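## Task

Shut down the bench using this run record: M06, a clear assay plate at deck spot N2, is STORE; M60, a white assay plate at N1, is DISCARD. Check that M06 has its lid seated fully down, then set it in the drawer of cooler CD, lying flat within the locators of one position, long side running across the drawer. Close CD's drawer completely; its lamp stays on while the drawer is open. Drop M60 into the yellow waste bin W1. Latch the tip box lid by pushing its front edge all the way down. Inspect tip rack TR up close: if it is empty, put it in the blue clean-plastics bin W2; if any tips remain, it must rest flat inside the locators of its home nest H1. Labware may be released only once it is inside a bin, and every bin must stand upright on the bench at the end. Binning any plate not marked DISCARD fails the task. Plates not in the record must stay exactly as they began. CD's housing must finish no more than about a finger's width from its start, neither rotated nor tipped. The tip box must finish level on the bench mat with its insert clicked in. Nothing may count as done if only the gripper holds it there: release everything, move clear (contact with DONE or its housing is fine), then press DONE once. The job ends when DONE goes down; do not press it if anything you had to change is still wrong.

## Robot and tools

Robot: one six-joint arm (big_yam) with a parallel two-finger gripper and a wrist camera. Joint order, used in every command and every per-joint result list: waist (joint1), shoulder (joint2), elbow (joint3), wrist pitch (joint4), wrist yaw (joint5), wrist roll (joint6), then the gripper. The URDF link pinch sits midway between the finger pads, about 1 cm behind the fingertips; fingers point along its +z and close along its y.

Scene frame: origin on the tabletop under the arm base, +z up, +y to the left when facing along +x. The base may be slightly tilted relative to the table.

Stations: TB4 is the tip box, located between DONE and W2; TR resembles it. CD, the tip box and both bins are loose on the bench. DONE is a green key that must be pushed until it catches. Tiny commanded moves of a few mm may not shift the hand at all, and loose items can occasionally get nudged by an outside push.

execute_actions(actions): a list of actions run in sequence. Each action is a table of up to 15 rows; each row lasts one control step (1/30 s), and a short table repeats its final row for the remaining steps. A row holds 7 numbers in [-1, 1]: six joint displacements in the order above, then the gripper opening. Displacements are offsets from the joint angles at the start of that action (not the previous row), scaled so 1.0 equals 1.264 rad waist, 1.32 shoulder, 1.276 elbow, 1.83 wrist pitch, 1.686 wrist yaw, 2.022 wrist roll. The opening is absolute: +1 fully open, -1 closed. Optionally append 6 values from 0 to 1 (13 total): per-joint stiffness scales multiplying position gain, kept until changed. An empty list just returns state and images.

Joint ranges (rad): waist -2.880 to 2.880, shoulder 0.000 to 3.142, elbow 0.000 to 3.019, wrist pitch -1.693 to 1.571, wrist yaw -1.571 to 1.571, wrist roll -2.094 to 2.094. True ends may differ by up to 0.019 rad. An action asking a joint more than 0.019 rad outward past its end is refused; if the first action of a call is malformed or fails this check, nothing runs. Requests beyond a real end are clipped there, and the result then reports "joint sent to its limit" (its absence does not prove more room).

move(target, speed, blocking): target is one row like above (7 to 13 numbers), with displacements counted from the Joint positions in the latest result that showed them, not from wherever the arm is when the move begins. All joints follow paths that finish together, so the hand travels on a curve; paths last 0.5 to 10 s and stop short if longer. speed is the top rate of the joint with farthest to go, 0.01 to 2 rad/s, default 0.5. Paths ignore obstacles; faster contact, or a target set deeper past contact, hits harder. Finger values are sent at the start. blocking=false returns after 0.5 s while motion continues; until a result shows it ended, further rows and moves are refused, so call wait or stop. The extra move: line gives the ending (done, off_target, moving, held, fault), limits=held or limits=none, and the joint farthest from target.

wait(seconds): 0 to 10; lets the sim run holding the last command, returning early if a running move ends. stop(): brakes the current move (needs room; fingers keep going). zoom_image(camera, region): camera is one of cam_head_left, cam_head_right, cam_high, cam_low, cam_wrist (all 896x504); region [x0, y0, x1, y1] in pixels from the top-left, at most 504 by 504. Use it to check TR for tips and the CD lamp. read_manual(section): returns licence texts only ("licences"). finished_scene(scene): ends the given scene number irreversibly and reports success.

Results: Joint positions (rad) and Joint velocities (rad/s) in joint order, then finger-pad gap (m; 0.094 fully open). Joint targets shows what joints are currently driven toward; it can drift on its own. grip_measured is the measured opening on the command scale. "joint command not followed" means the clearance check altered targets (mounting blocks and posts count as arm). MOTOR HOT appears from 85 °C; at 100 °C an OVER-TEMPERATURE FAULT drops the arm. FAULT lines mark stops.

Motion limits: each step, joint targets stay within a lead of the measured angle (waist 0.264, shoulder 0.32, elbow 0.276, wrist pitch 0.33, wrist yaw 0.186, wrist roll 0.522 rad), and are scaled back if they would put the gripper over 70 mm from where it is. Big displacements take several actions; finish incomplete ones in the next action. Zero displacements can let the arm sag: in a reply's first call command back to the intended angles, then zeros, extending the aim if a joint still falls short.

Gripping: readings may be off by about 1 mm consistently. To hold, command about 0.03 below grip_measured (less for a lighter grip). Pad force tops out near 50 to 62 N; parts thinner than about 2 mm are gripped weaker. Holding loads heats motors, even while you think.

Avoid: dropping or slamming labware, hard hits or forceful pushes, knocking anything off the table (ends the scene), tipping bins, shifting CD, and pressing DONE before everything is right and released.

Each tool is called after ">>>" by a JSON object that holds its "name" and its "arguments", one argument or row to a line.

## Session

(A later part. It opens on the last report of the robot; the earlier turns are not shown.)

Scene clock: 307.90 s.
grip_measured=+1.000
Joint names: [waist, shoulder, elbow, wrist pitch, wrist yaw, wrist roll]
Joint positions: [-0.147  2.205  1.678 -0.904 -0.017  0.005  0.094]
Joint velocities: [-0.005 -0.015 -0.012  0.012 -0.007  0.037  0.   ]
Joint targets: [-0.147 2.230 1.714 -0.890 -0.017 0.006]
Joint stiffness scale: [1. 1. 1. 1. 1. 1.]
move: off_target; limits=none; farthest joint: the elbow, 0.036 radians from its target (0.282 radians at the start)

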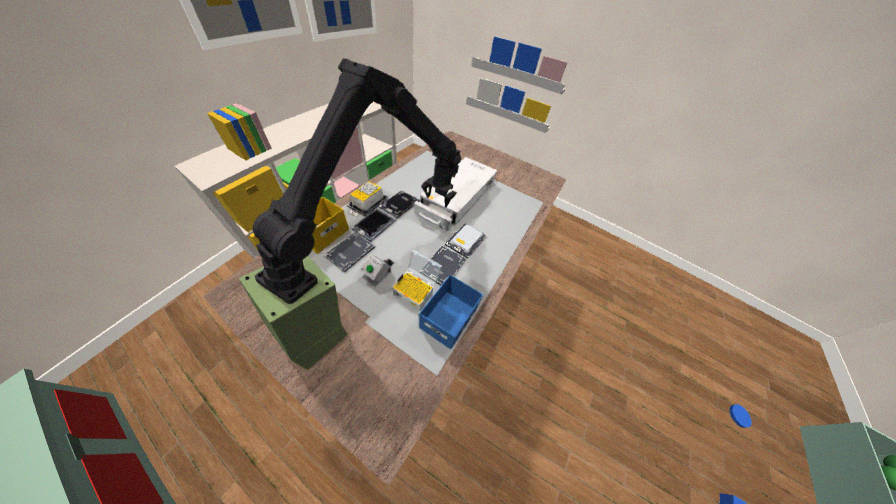

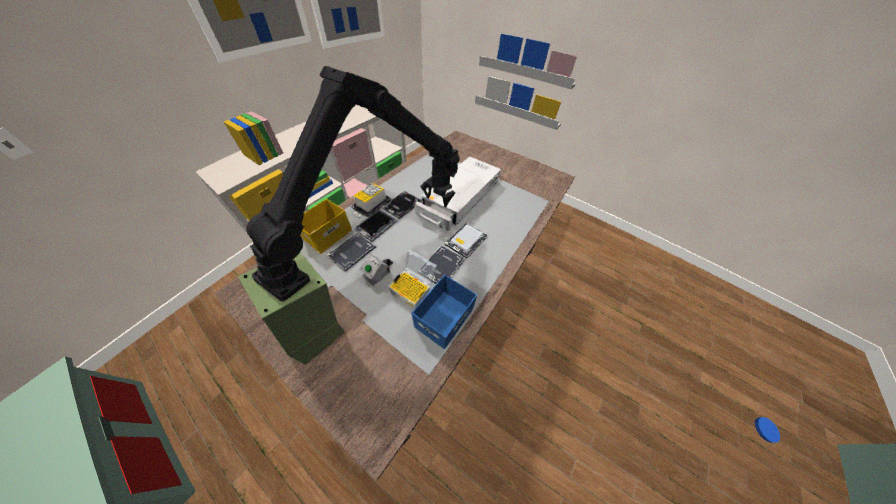

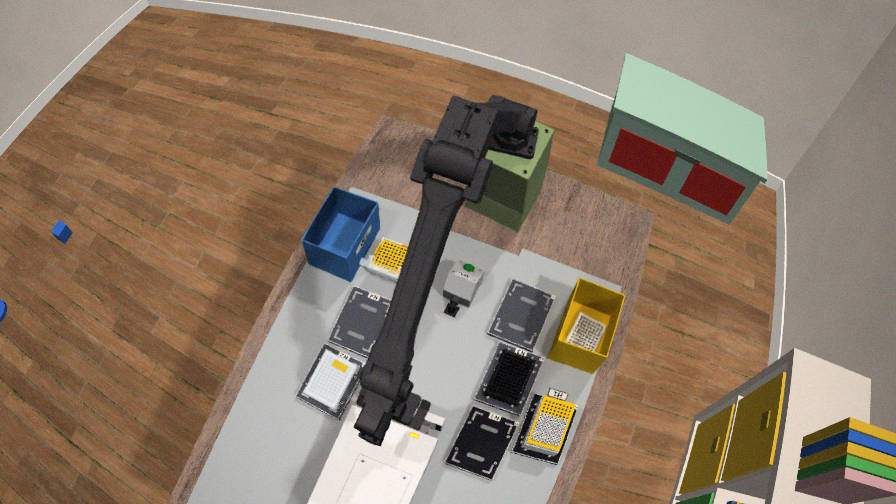

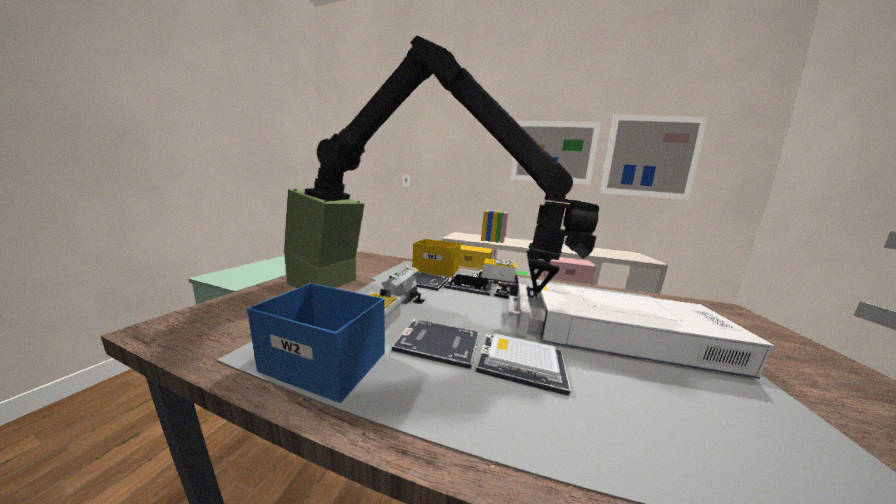

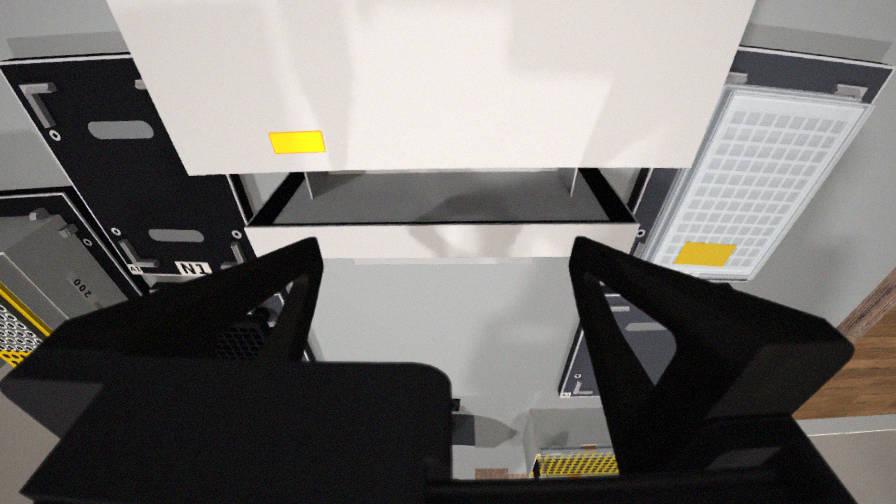

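>>> {"name": "move", "arguments": {
  "target": [0,-0.042,-0.088,0.04,0,0.783,-0.28],
  "speed": 0.8
}}

Scene clock: 320.97 s.
grip_measured=-0.278
Joint names: [waist, shoulder, elbow, wrist pitch, wrist yaw, wrist roll]
Joint positions: [-0.147  2.161  1.574 -0.847 -0.017  1.573  0.034]
Joint velocities: [-0.015 -0.024  0.002 -0.007  0.007 -0.037  0.   ]
Joint targets: [-0.147 2.150 1.566 -0.831 -0.017 1.588]
Joint stiffness scale: [1. 1. 1. 1. 1. 1.]
move: done; limits=none; farthest joint: the wrist pitch, 0.016 radians from its target (0.073 radians at the start)

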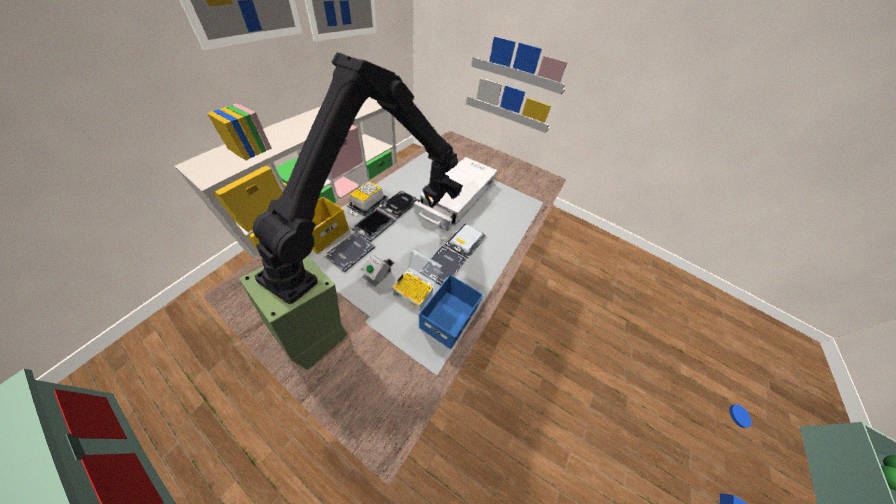

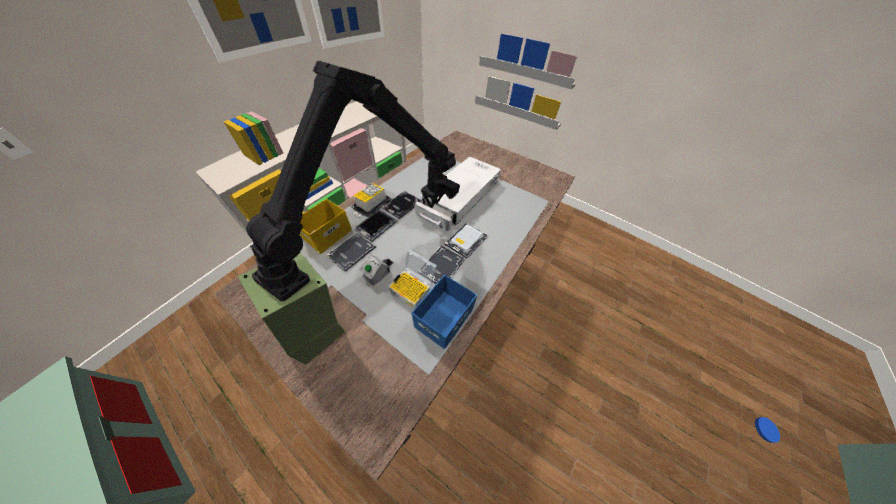

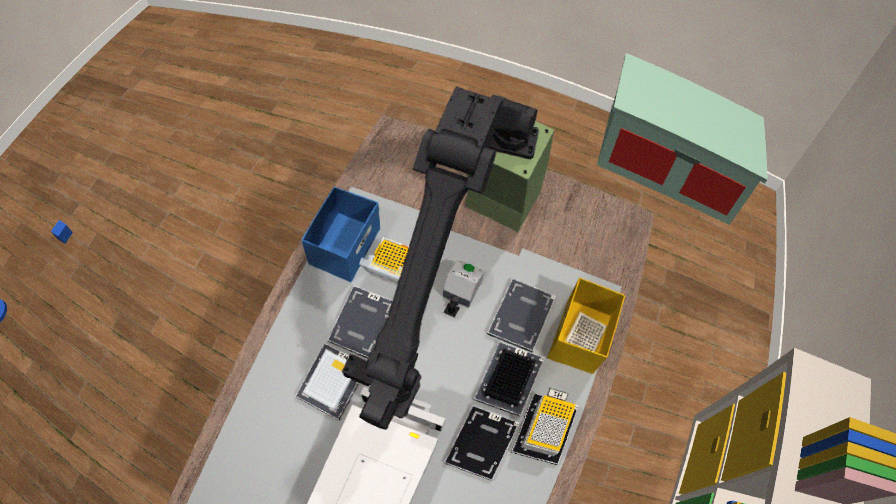

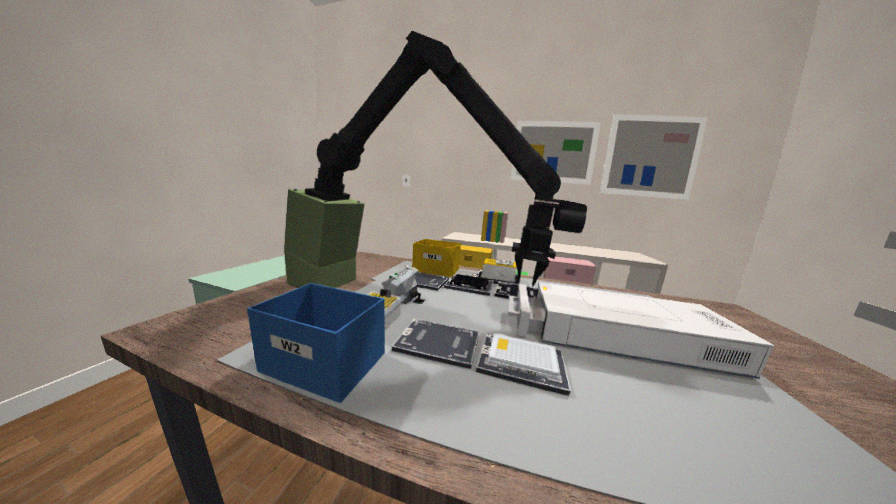

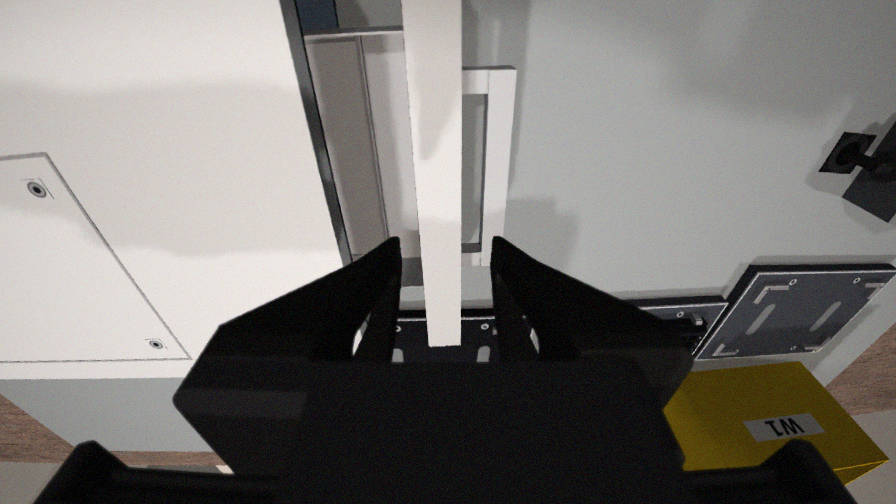

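>>> {"name": "move", "arguments": {
  "target": [0,0.07,-0.035,0.069,0,0,0.32],
  "speed": 0.1
}}

Scene clock: 328.83 s.
grip_measured=+0.318
Joint names: [waist, shoulder, elbow, wrist pitch, wrist yaw, wrist roll]
Joint positions: [-0.147  2.224  1.536 -0.738 -0.017  1.574  0.062]
Joint velocities: [-0.005 -0.005 -0.017 -0.022 -0.022  0.066  0.   ]
Joint targets: [-0.147 2.253 1.530 -0.721 -0.017 1.573]
Joint stiffness scale: [1. 1. 1. 1. 1. 1.]
move: off_target; limits=none; farthest joint: the shoulder, 0.029 radians from its target (0.093 radians at the start)

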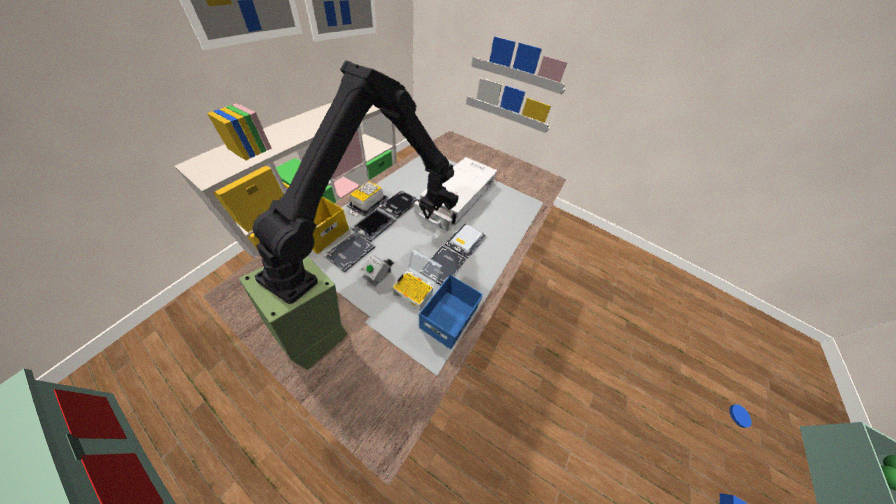

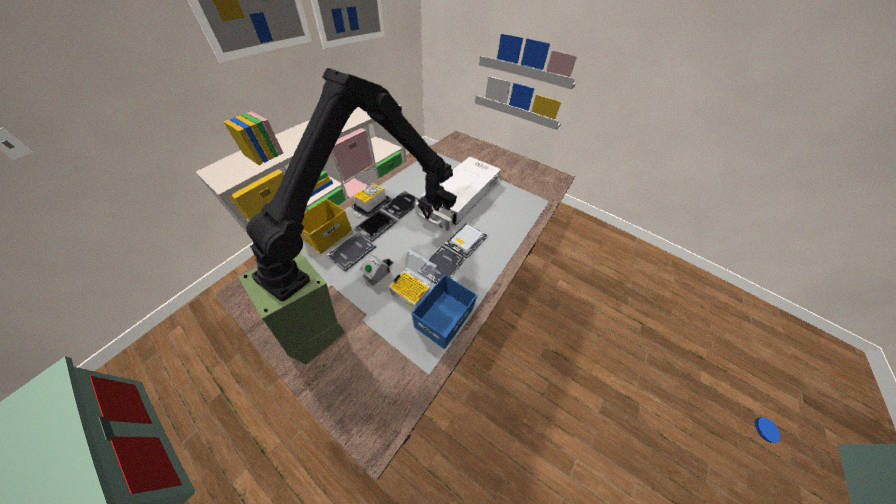

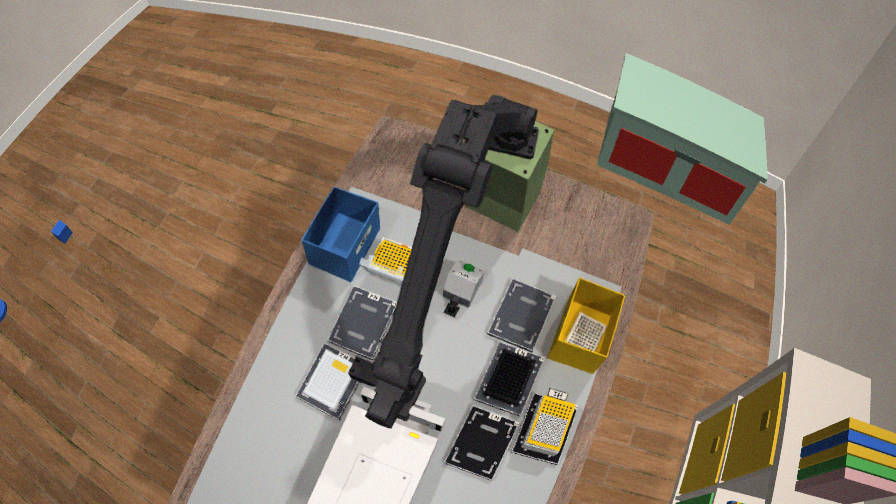

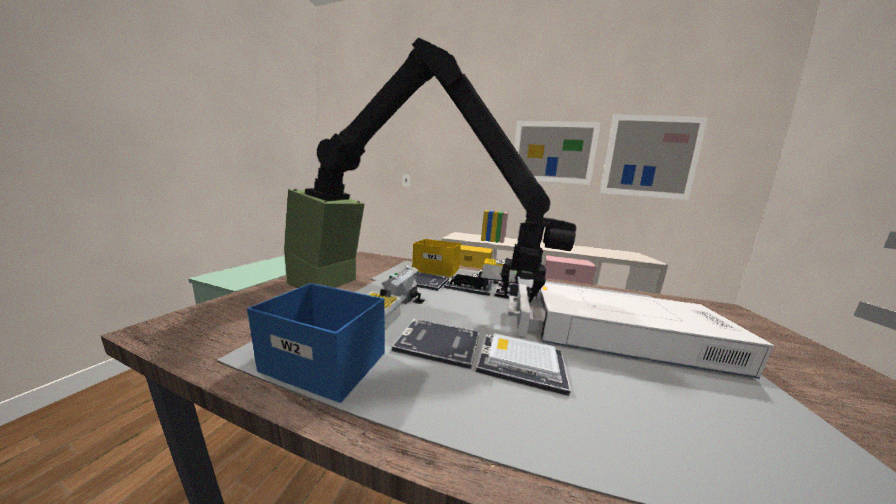

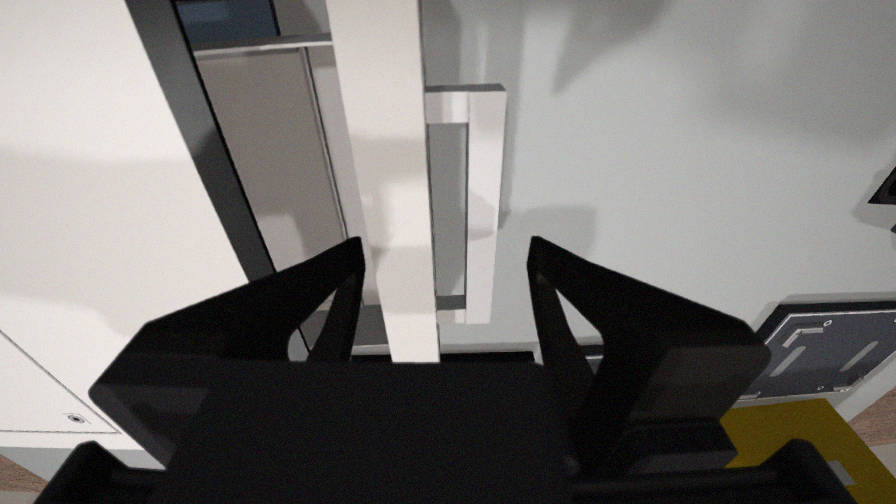

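>>> {"name": "move", "arguments": {
  "target": [0,-0.07,-0.18,0.08,0,0,0.32],
  "speed": 0.1
}}

Scene clock: 337.33 s.
grip_measured=+0.318
Joint names: [waist, shoulder, elbow, wrist pitch, wrist yaw, wrist roll]
Joint positions: [-0.147  2.138  1.32  -0.6   -0.017  1.574  0.062]
Joint velocities: [-0.005  0.005 -0.017 -0.012  0.022  0.095  0.   ]
Joint targets: [-0.147 2.132 1.307 -0.592 -0.017 1.574]
Joint stiffness scale: [1. 1. 1. 1. 1. 1.]
move: done; limits=none; farthest joint: the elbow, 0.014 radians from its target (0.230 radians at the start)

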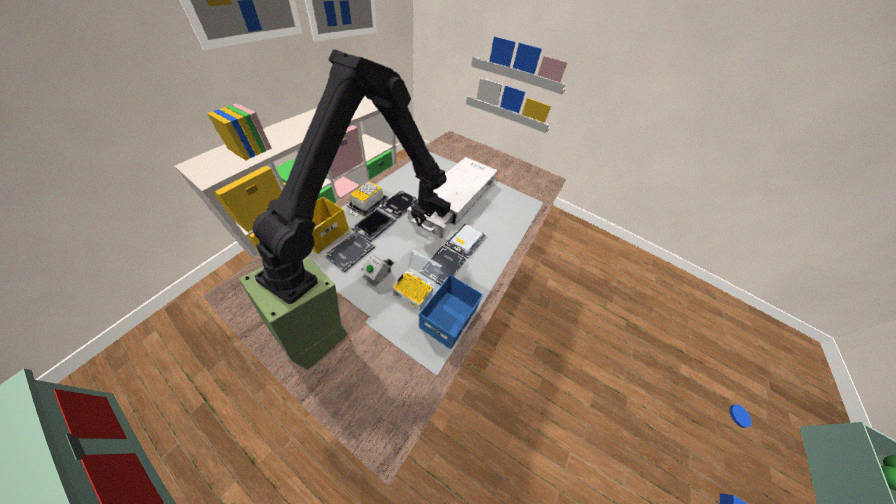

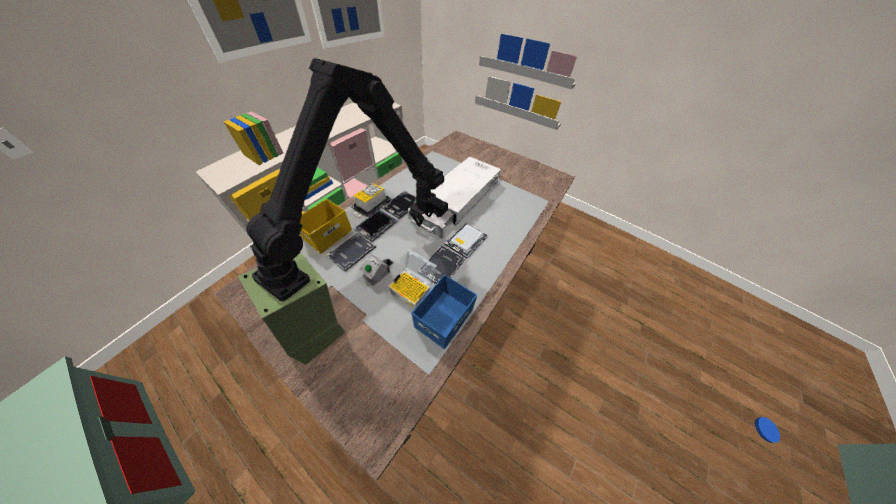

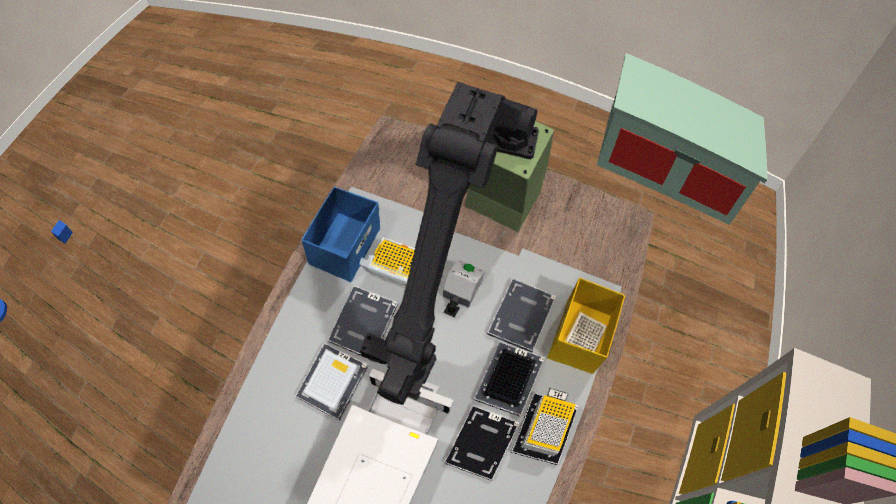

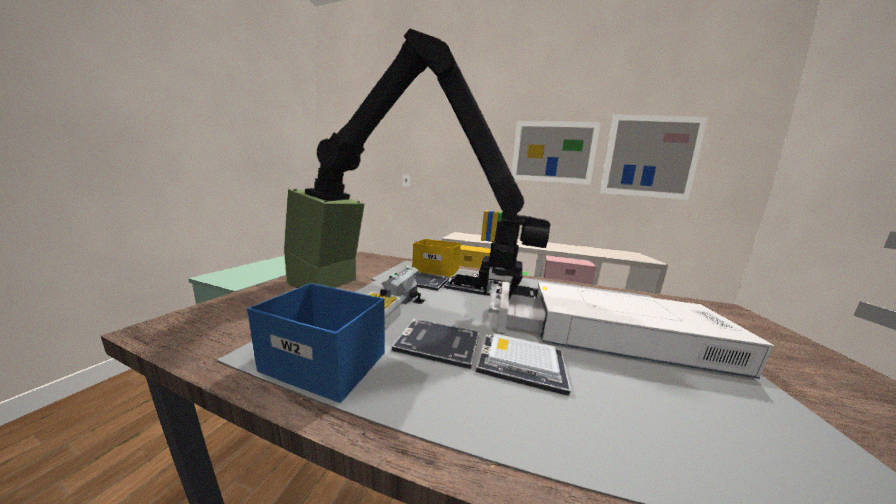

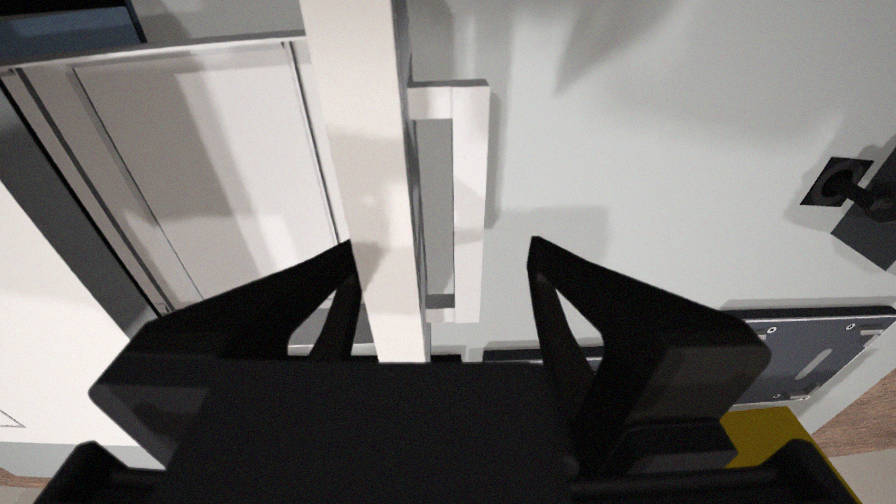

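>>> {"name": "move", "arguments": {
  "target": [0,-0.068,-0.172,0.066,0,0,0.32],
  "speed": 0.1
}}

Scene clock: 342.80 s.
grip_measured=+0.318
Joint names: [waist, shoulder, elbow, wrist pitch, wrist yaw, wrist roll]
Joint positions: [-0.147  2.056  1.113 -0.488 -0.017  1.574  0.062]
Joint velocities: [-0.015 -0.005  0.002  0.002 -0.007 -0.051  0.   ]
Joint targets: [-0.147 2.049 1.101 -0.479 -0.017 1.574]
Joint stiffness scale: [1. 1. 1. 1. 1. 1.]
move: done; limits=none; farthest joint: the elbow, 0.013 radians from its target (0.220 radians at the start)

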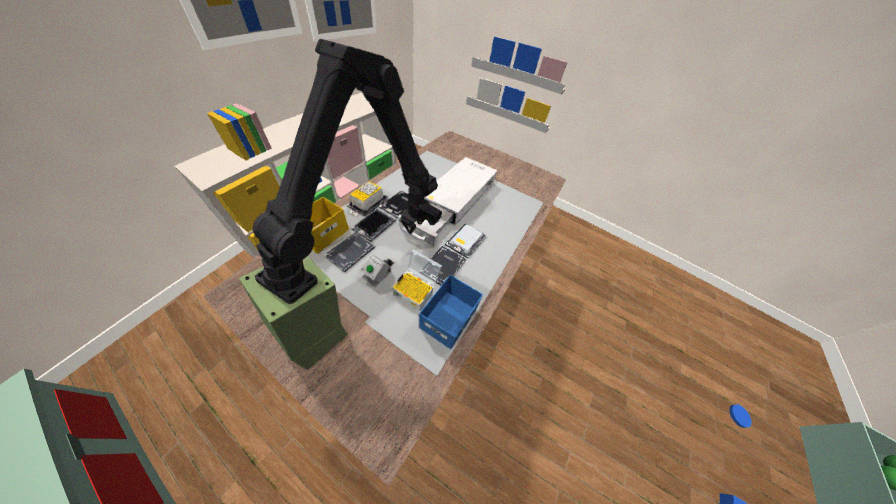

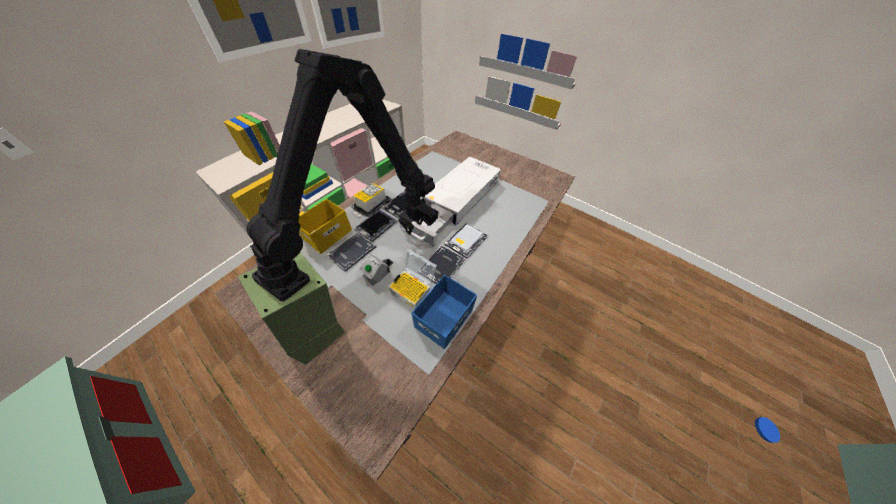

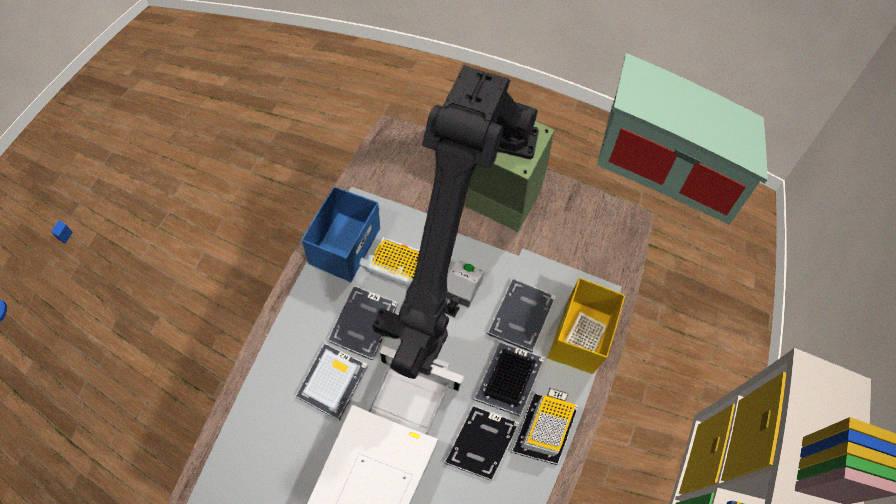

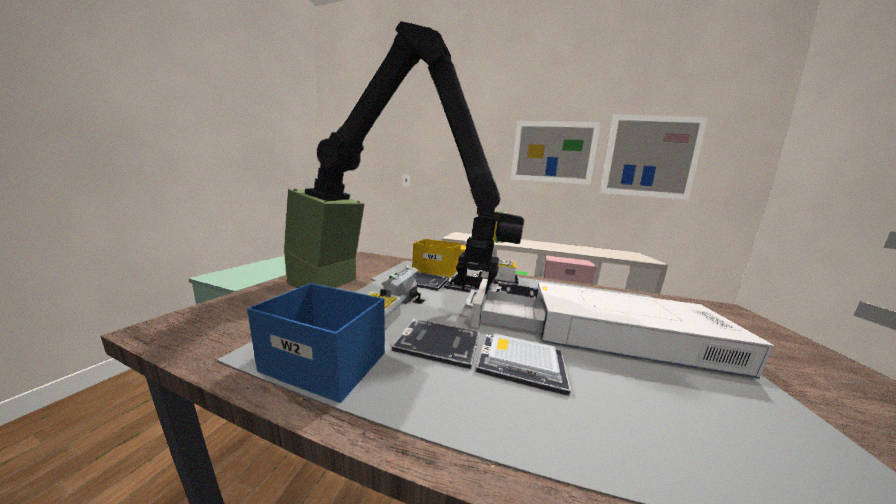

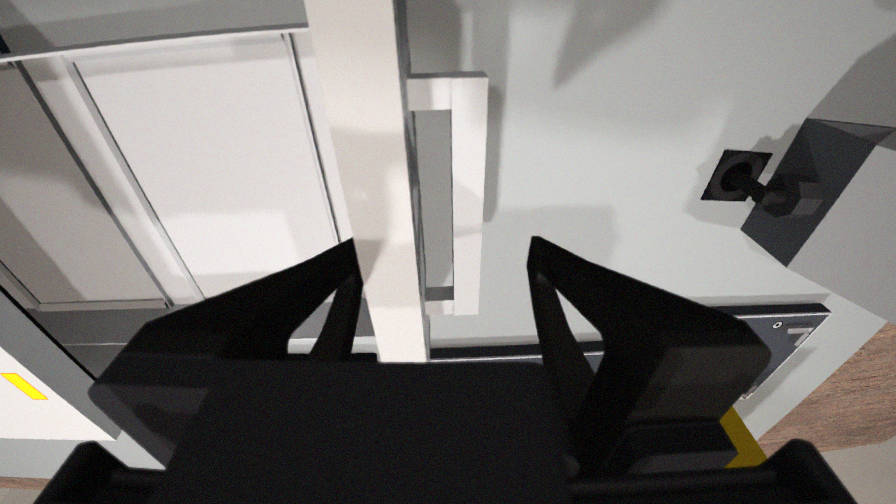

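>>> {"name": "move", "arguments": {
  "target": [0,-0.095,0.265,-0.243,0,0,1],
  "speed": 0.3
}}

Scene clock: 355.67 s.
grip_measured=+1.000
Joint names: [waist, shoulder, elbow, wrist pitch, wrist yaw, wrist roll]
Joint positions: [-0.147  1.931  1.422 -0.916 -0.017  1.574  0.094]
Joint velocities: [-0.015  0.005 -0.007 -0.007 -0.022  0.007  0.   ]
Joint targets: [-0.147 1.930 1.452 -0.932 -0.017 1.574]
Joint stiffness scale: [1. 1. 1. 1. 1. 1.]
move: off_target; limits=none; farthest joint: the elbow, 0.029 radians from its target (0.338 radians at the start)

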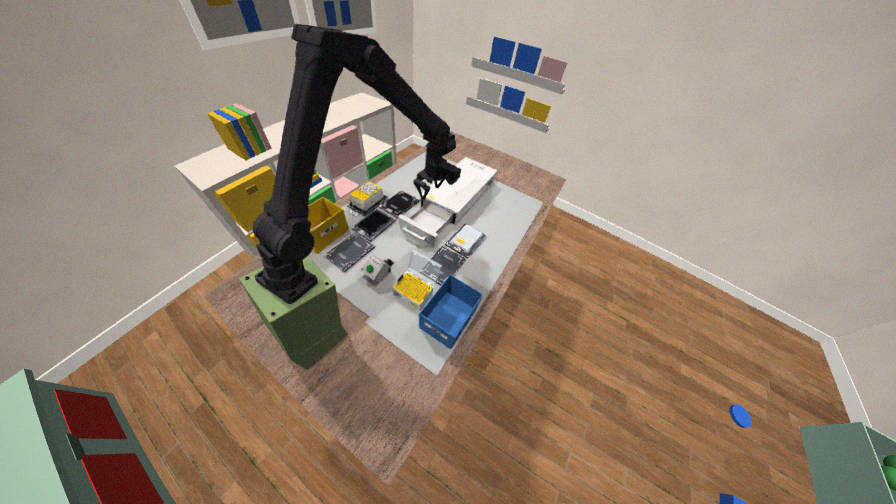

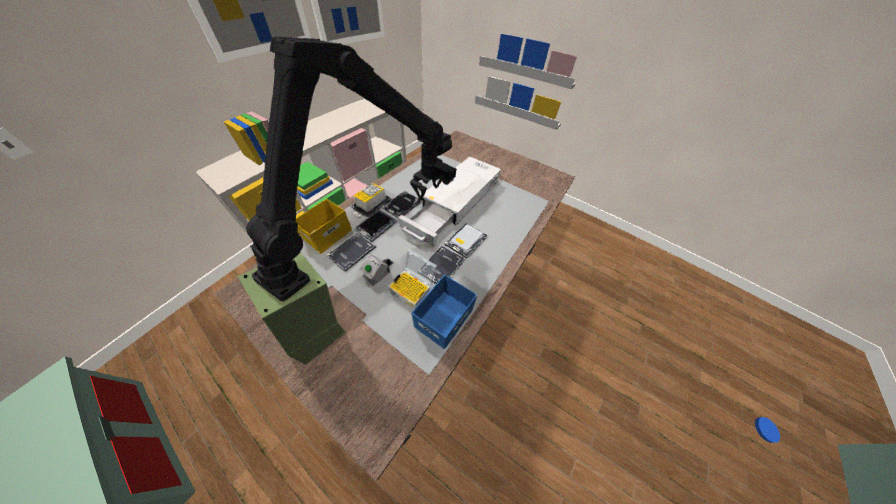

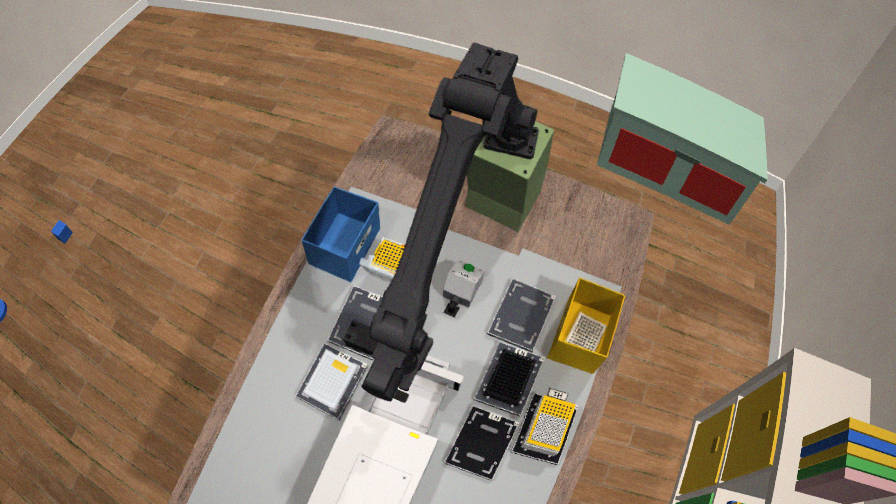

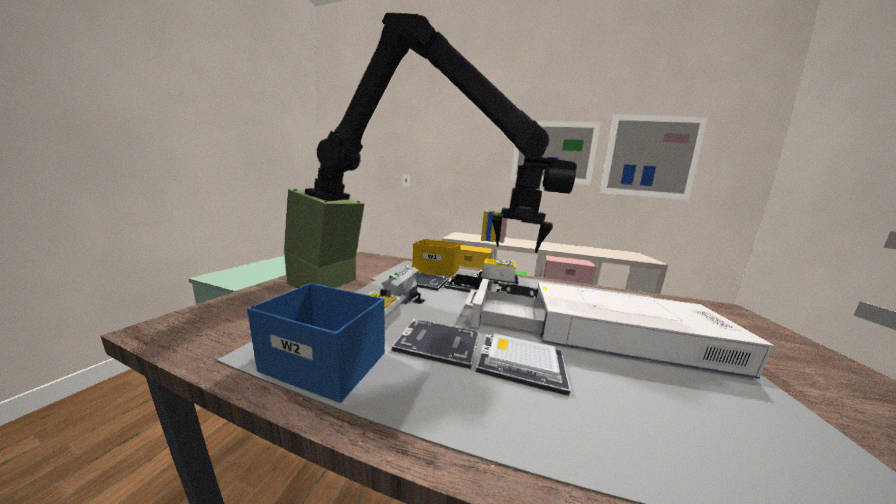

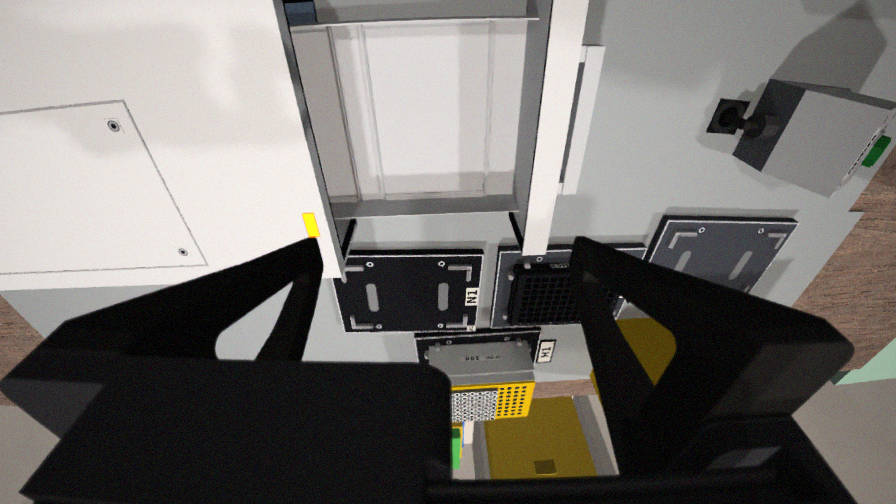

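>>> {"name": "move", "arguments": {
  "target": [-0.223,0.241,0.232,0.015,-0.026,-0.929,1],
  "speed": 0.9
}}

Scene clock: 367.13 s.
grip_measured=+1.000
Joint names: [waist, shoulder, elbow, wrist pitch, wrist yaw, wrist roll]
Joint positions: [-0.426  2.219  1.68  -0.905 -0.058 -0.29   0.094]
Joint velocities: [-0.005 -0.015 -0.007  0.007 -0.007 -0.037  0.   ]
Joint targets: [-0.429 2.249 1.718 -0.889 -0.061 -0.305]
Joint stiffness scale: [1. 1. 1. 1. 1. 1.]
move: off_target; limits=none; farthest joint: the elbow, 0.038 radians from its target (0.296 radians at the start)

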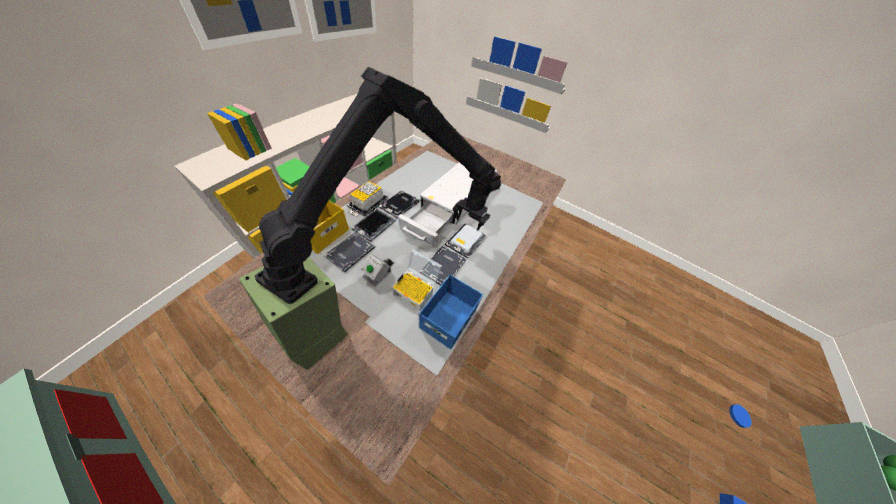

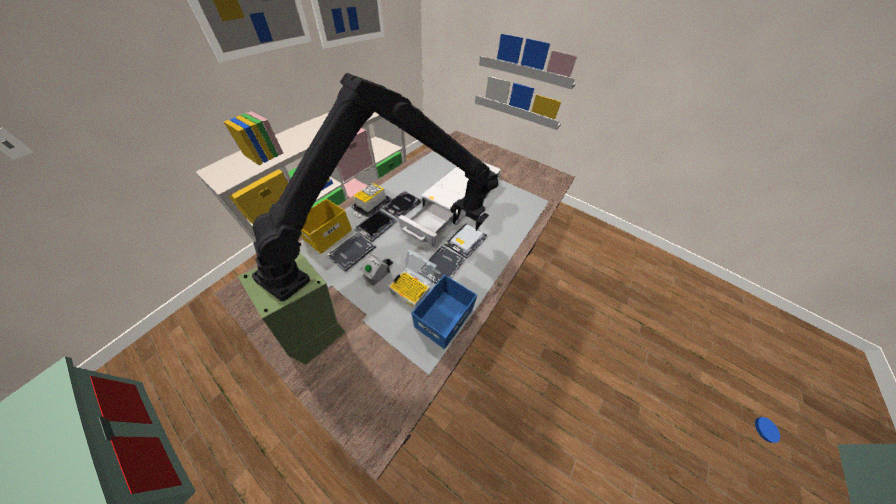

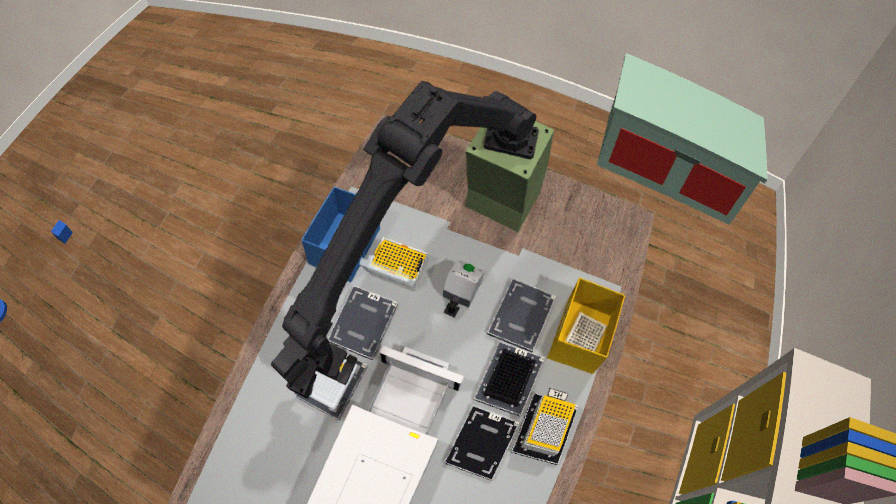

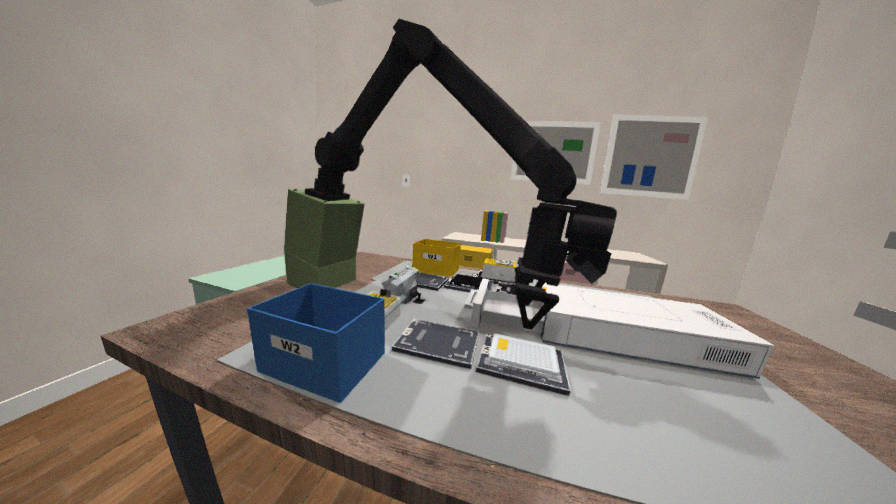

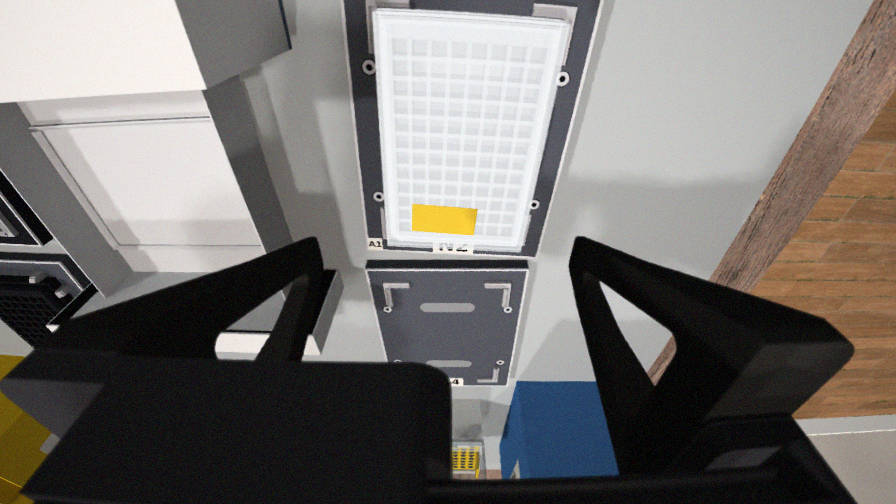

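>>> {"name": "zoom_image", "arguments": {
  "camera": "cam_wrist",
  "region": [320,0,620,270]
}}

>>> {"name": "zoom_image", "arguments": {
  "camera": "cam_low",
  "region": [465,325,585,400]
}}

Region (320, 0, 620, 270) of cam_wrist's 896x504 image, scaled by 1.680, with more detail than that image has; it fills the top 454 rows of this view, and the rest is white.

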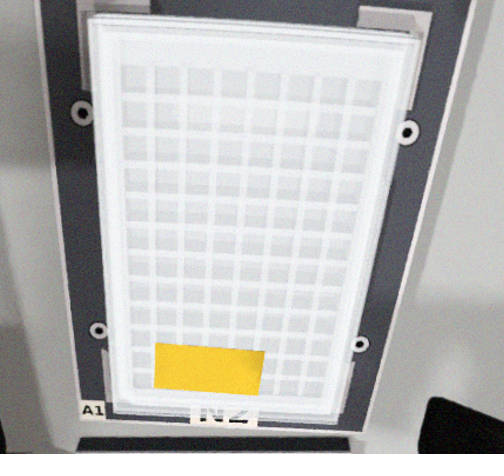

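Region (465, 325, 585, 400) of cam_low's 896x504 image, scaled by 4.200, with more detail than that image has; it fills the top 315 rows of this view, and the rest is white.

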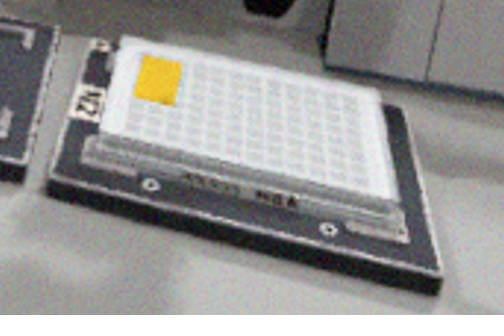

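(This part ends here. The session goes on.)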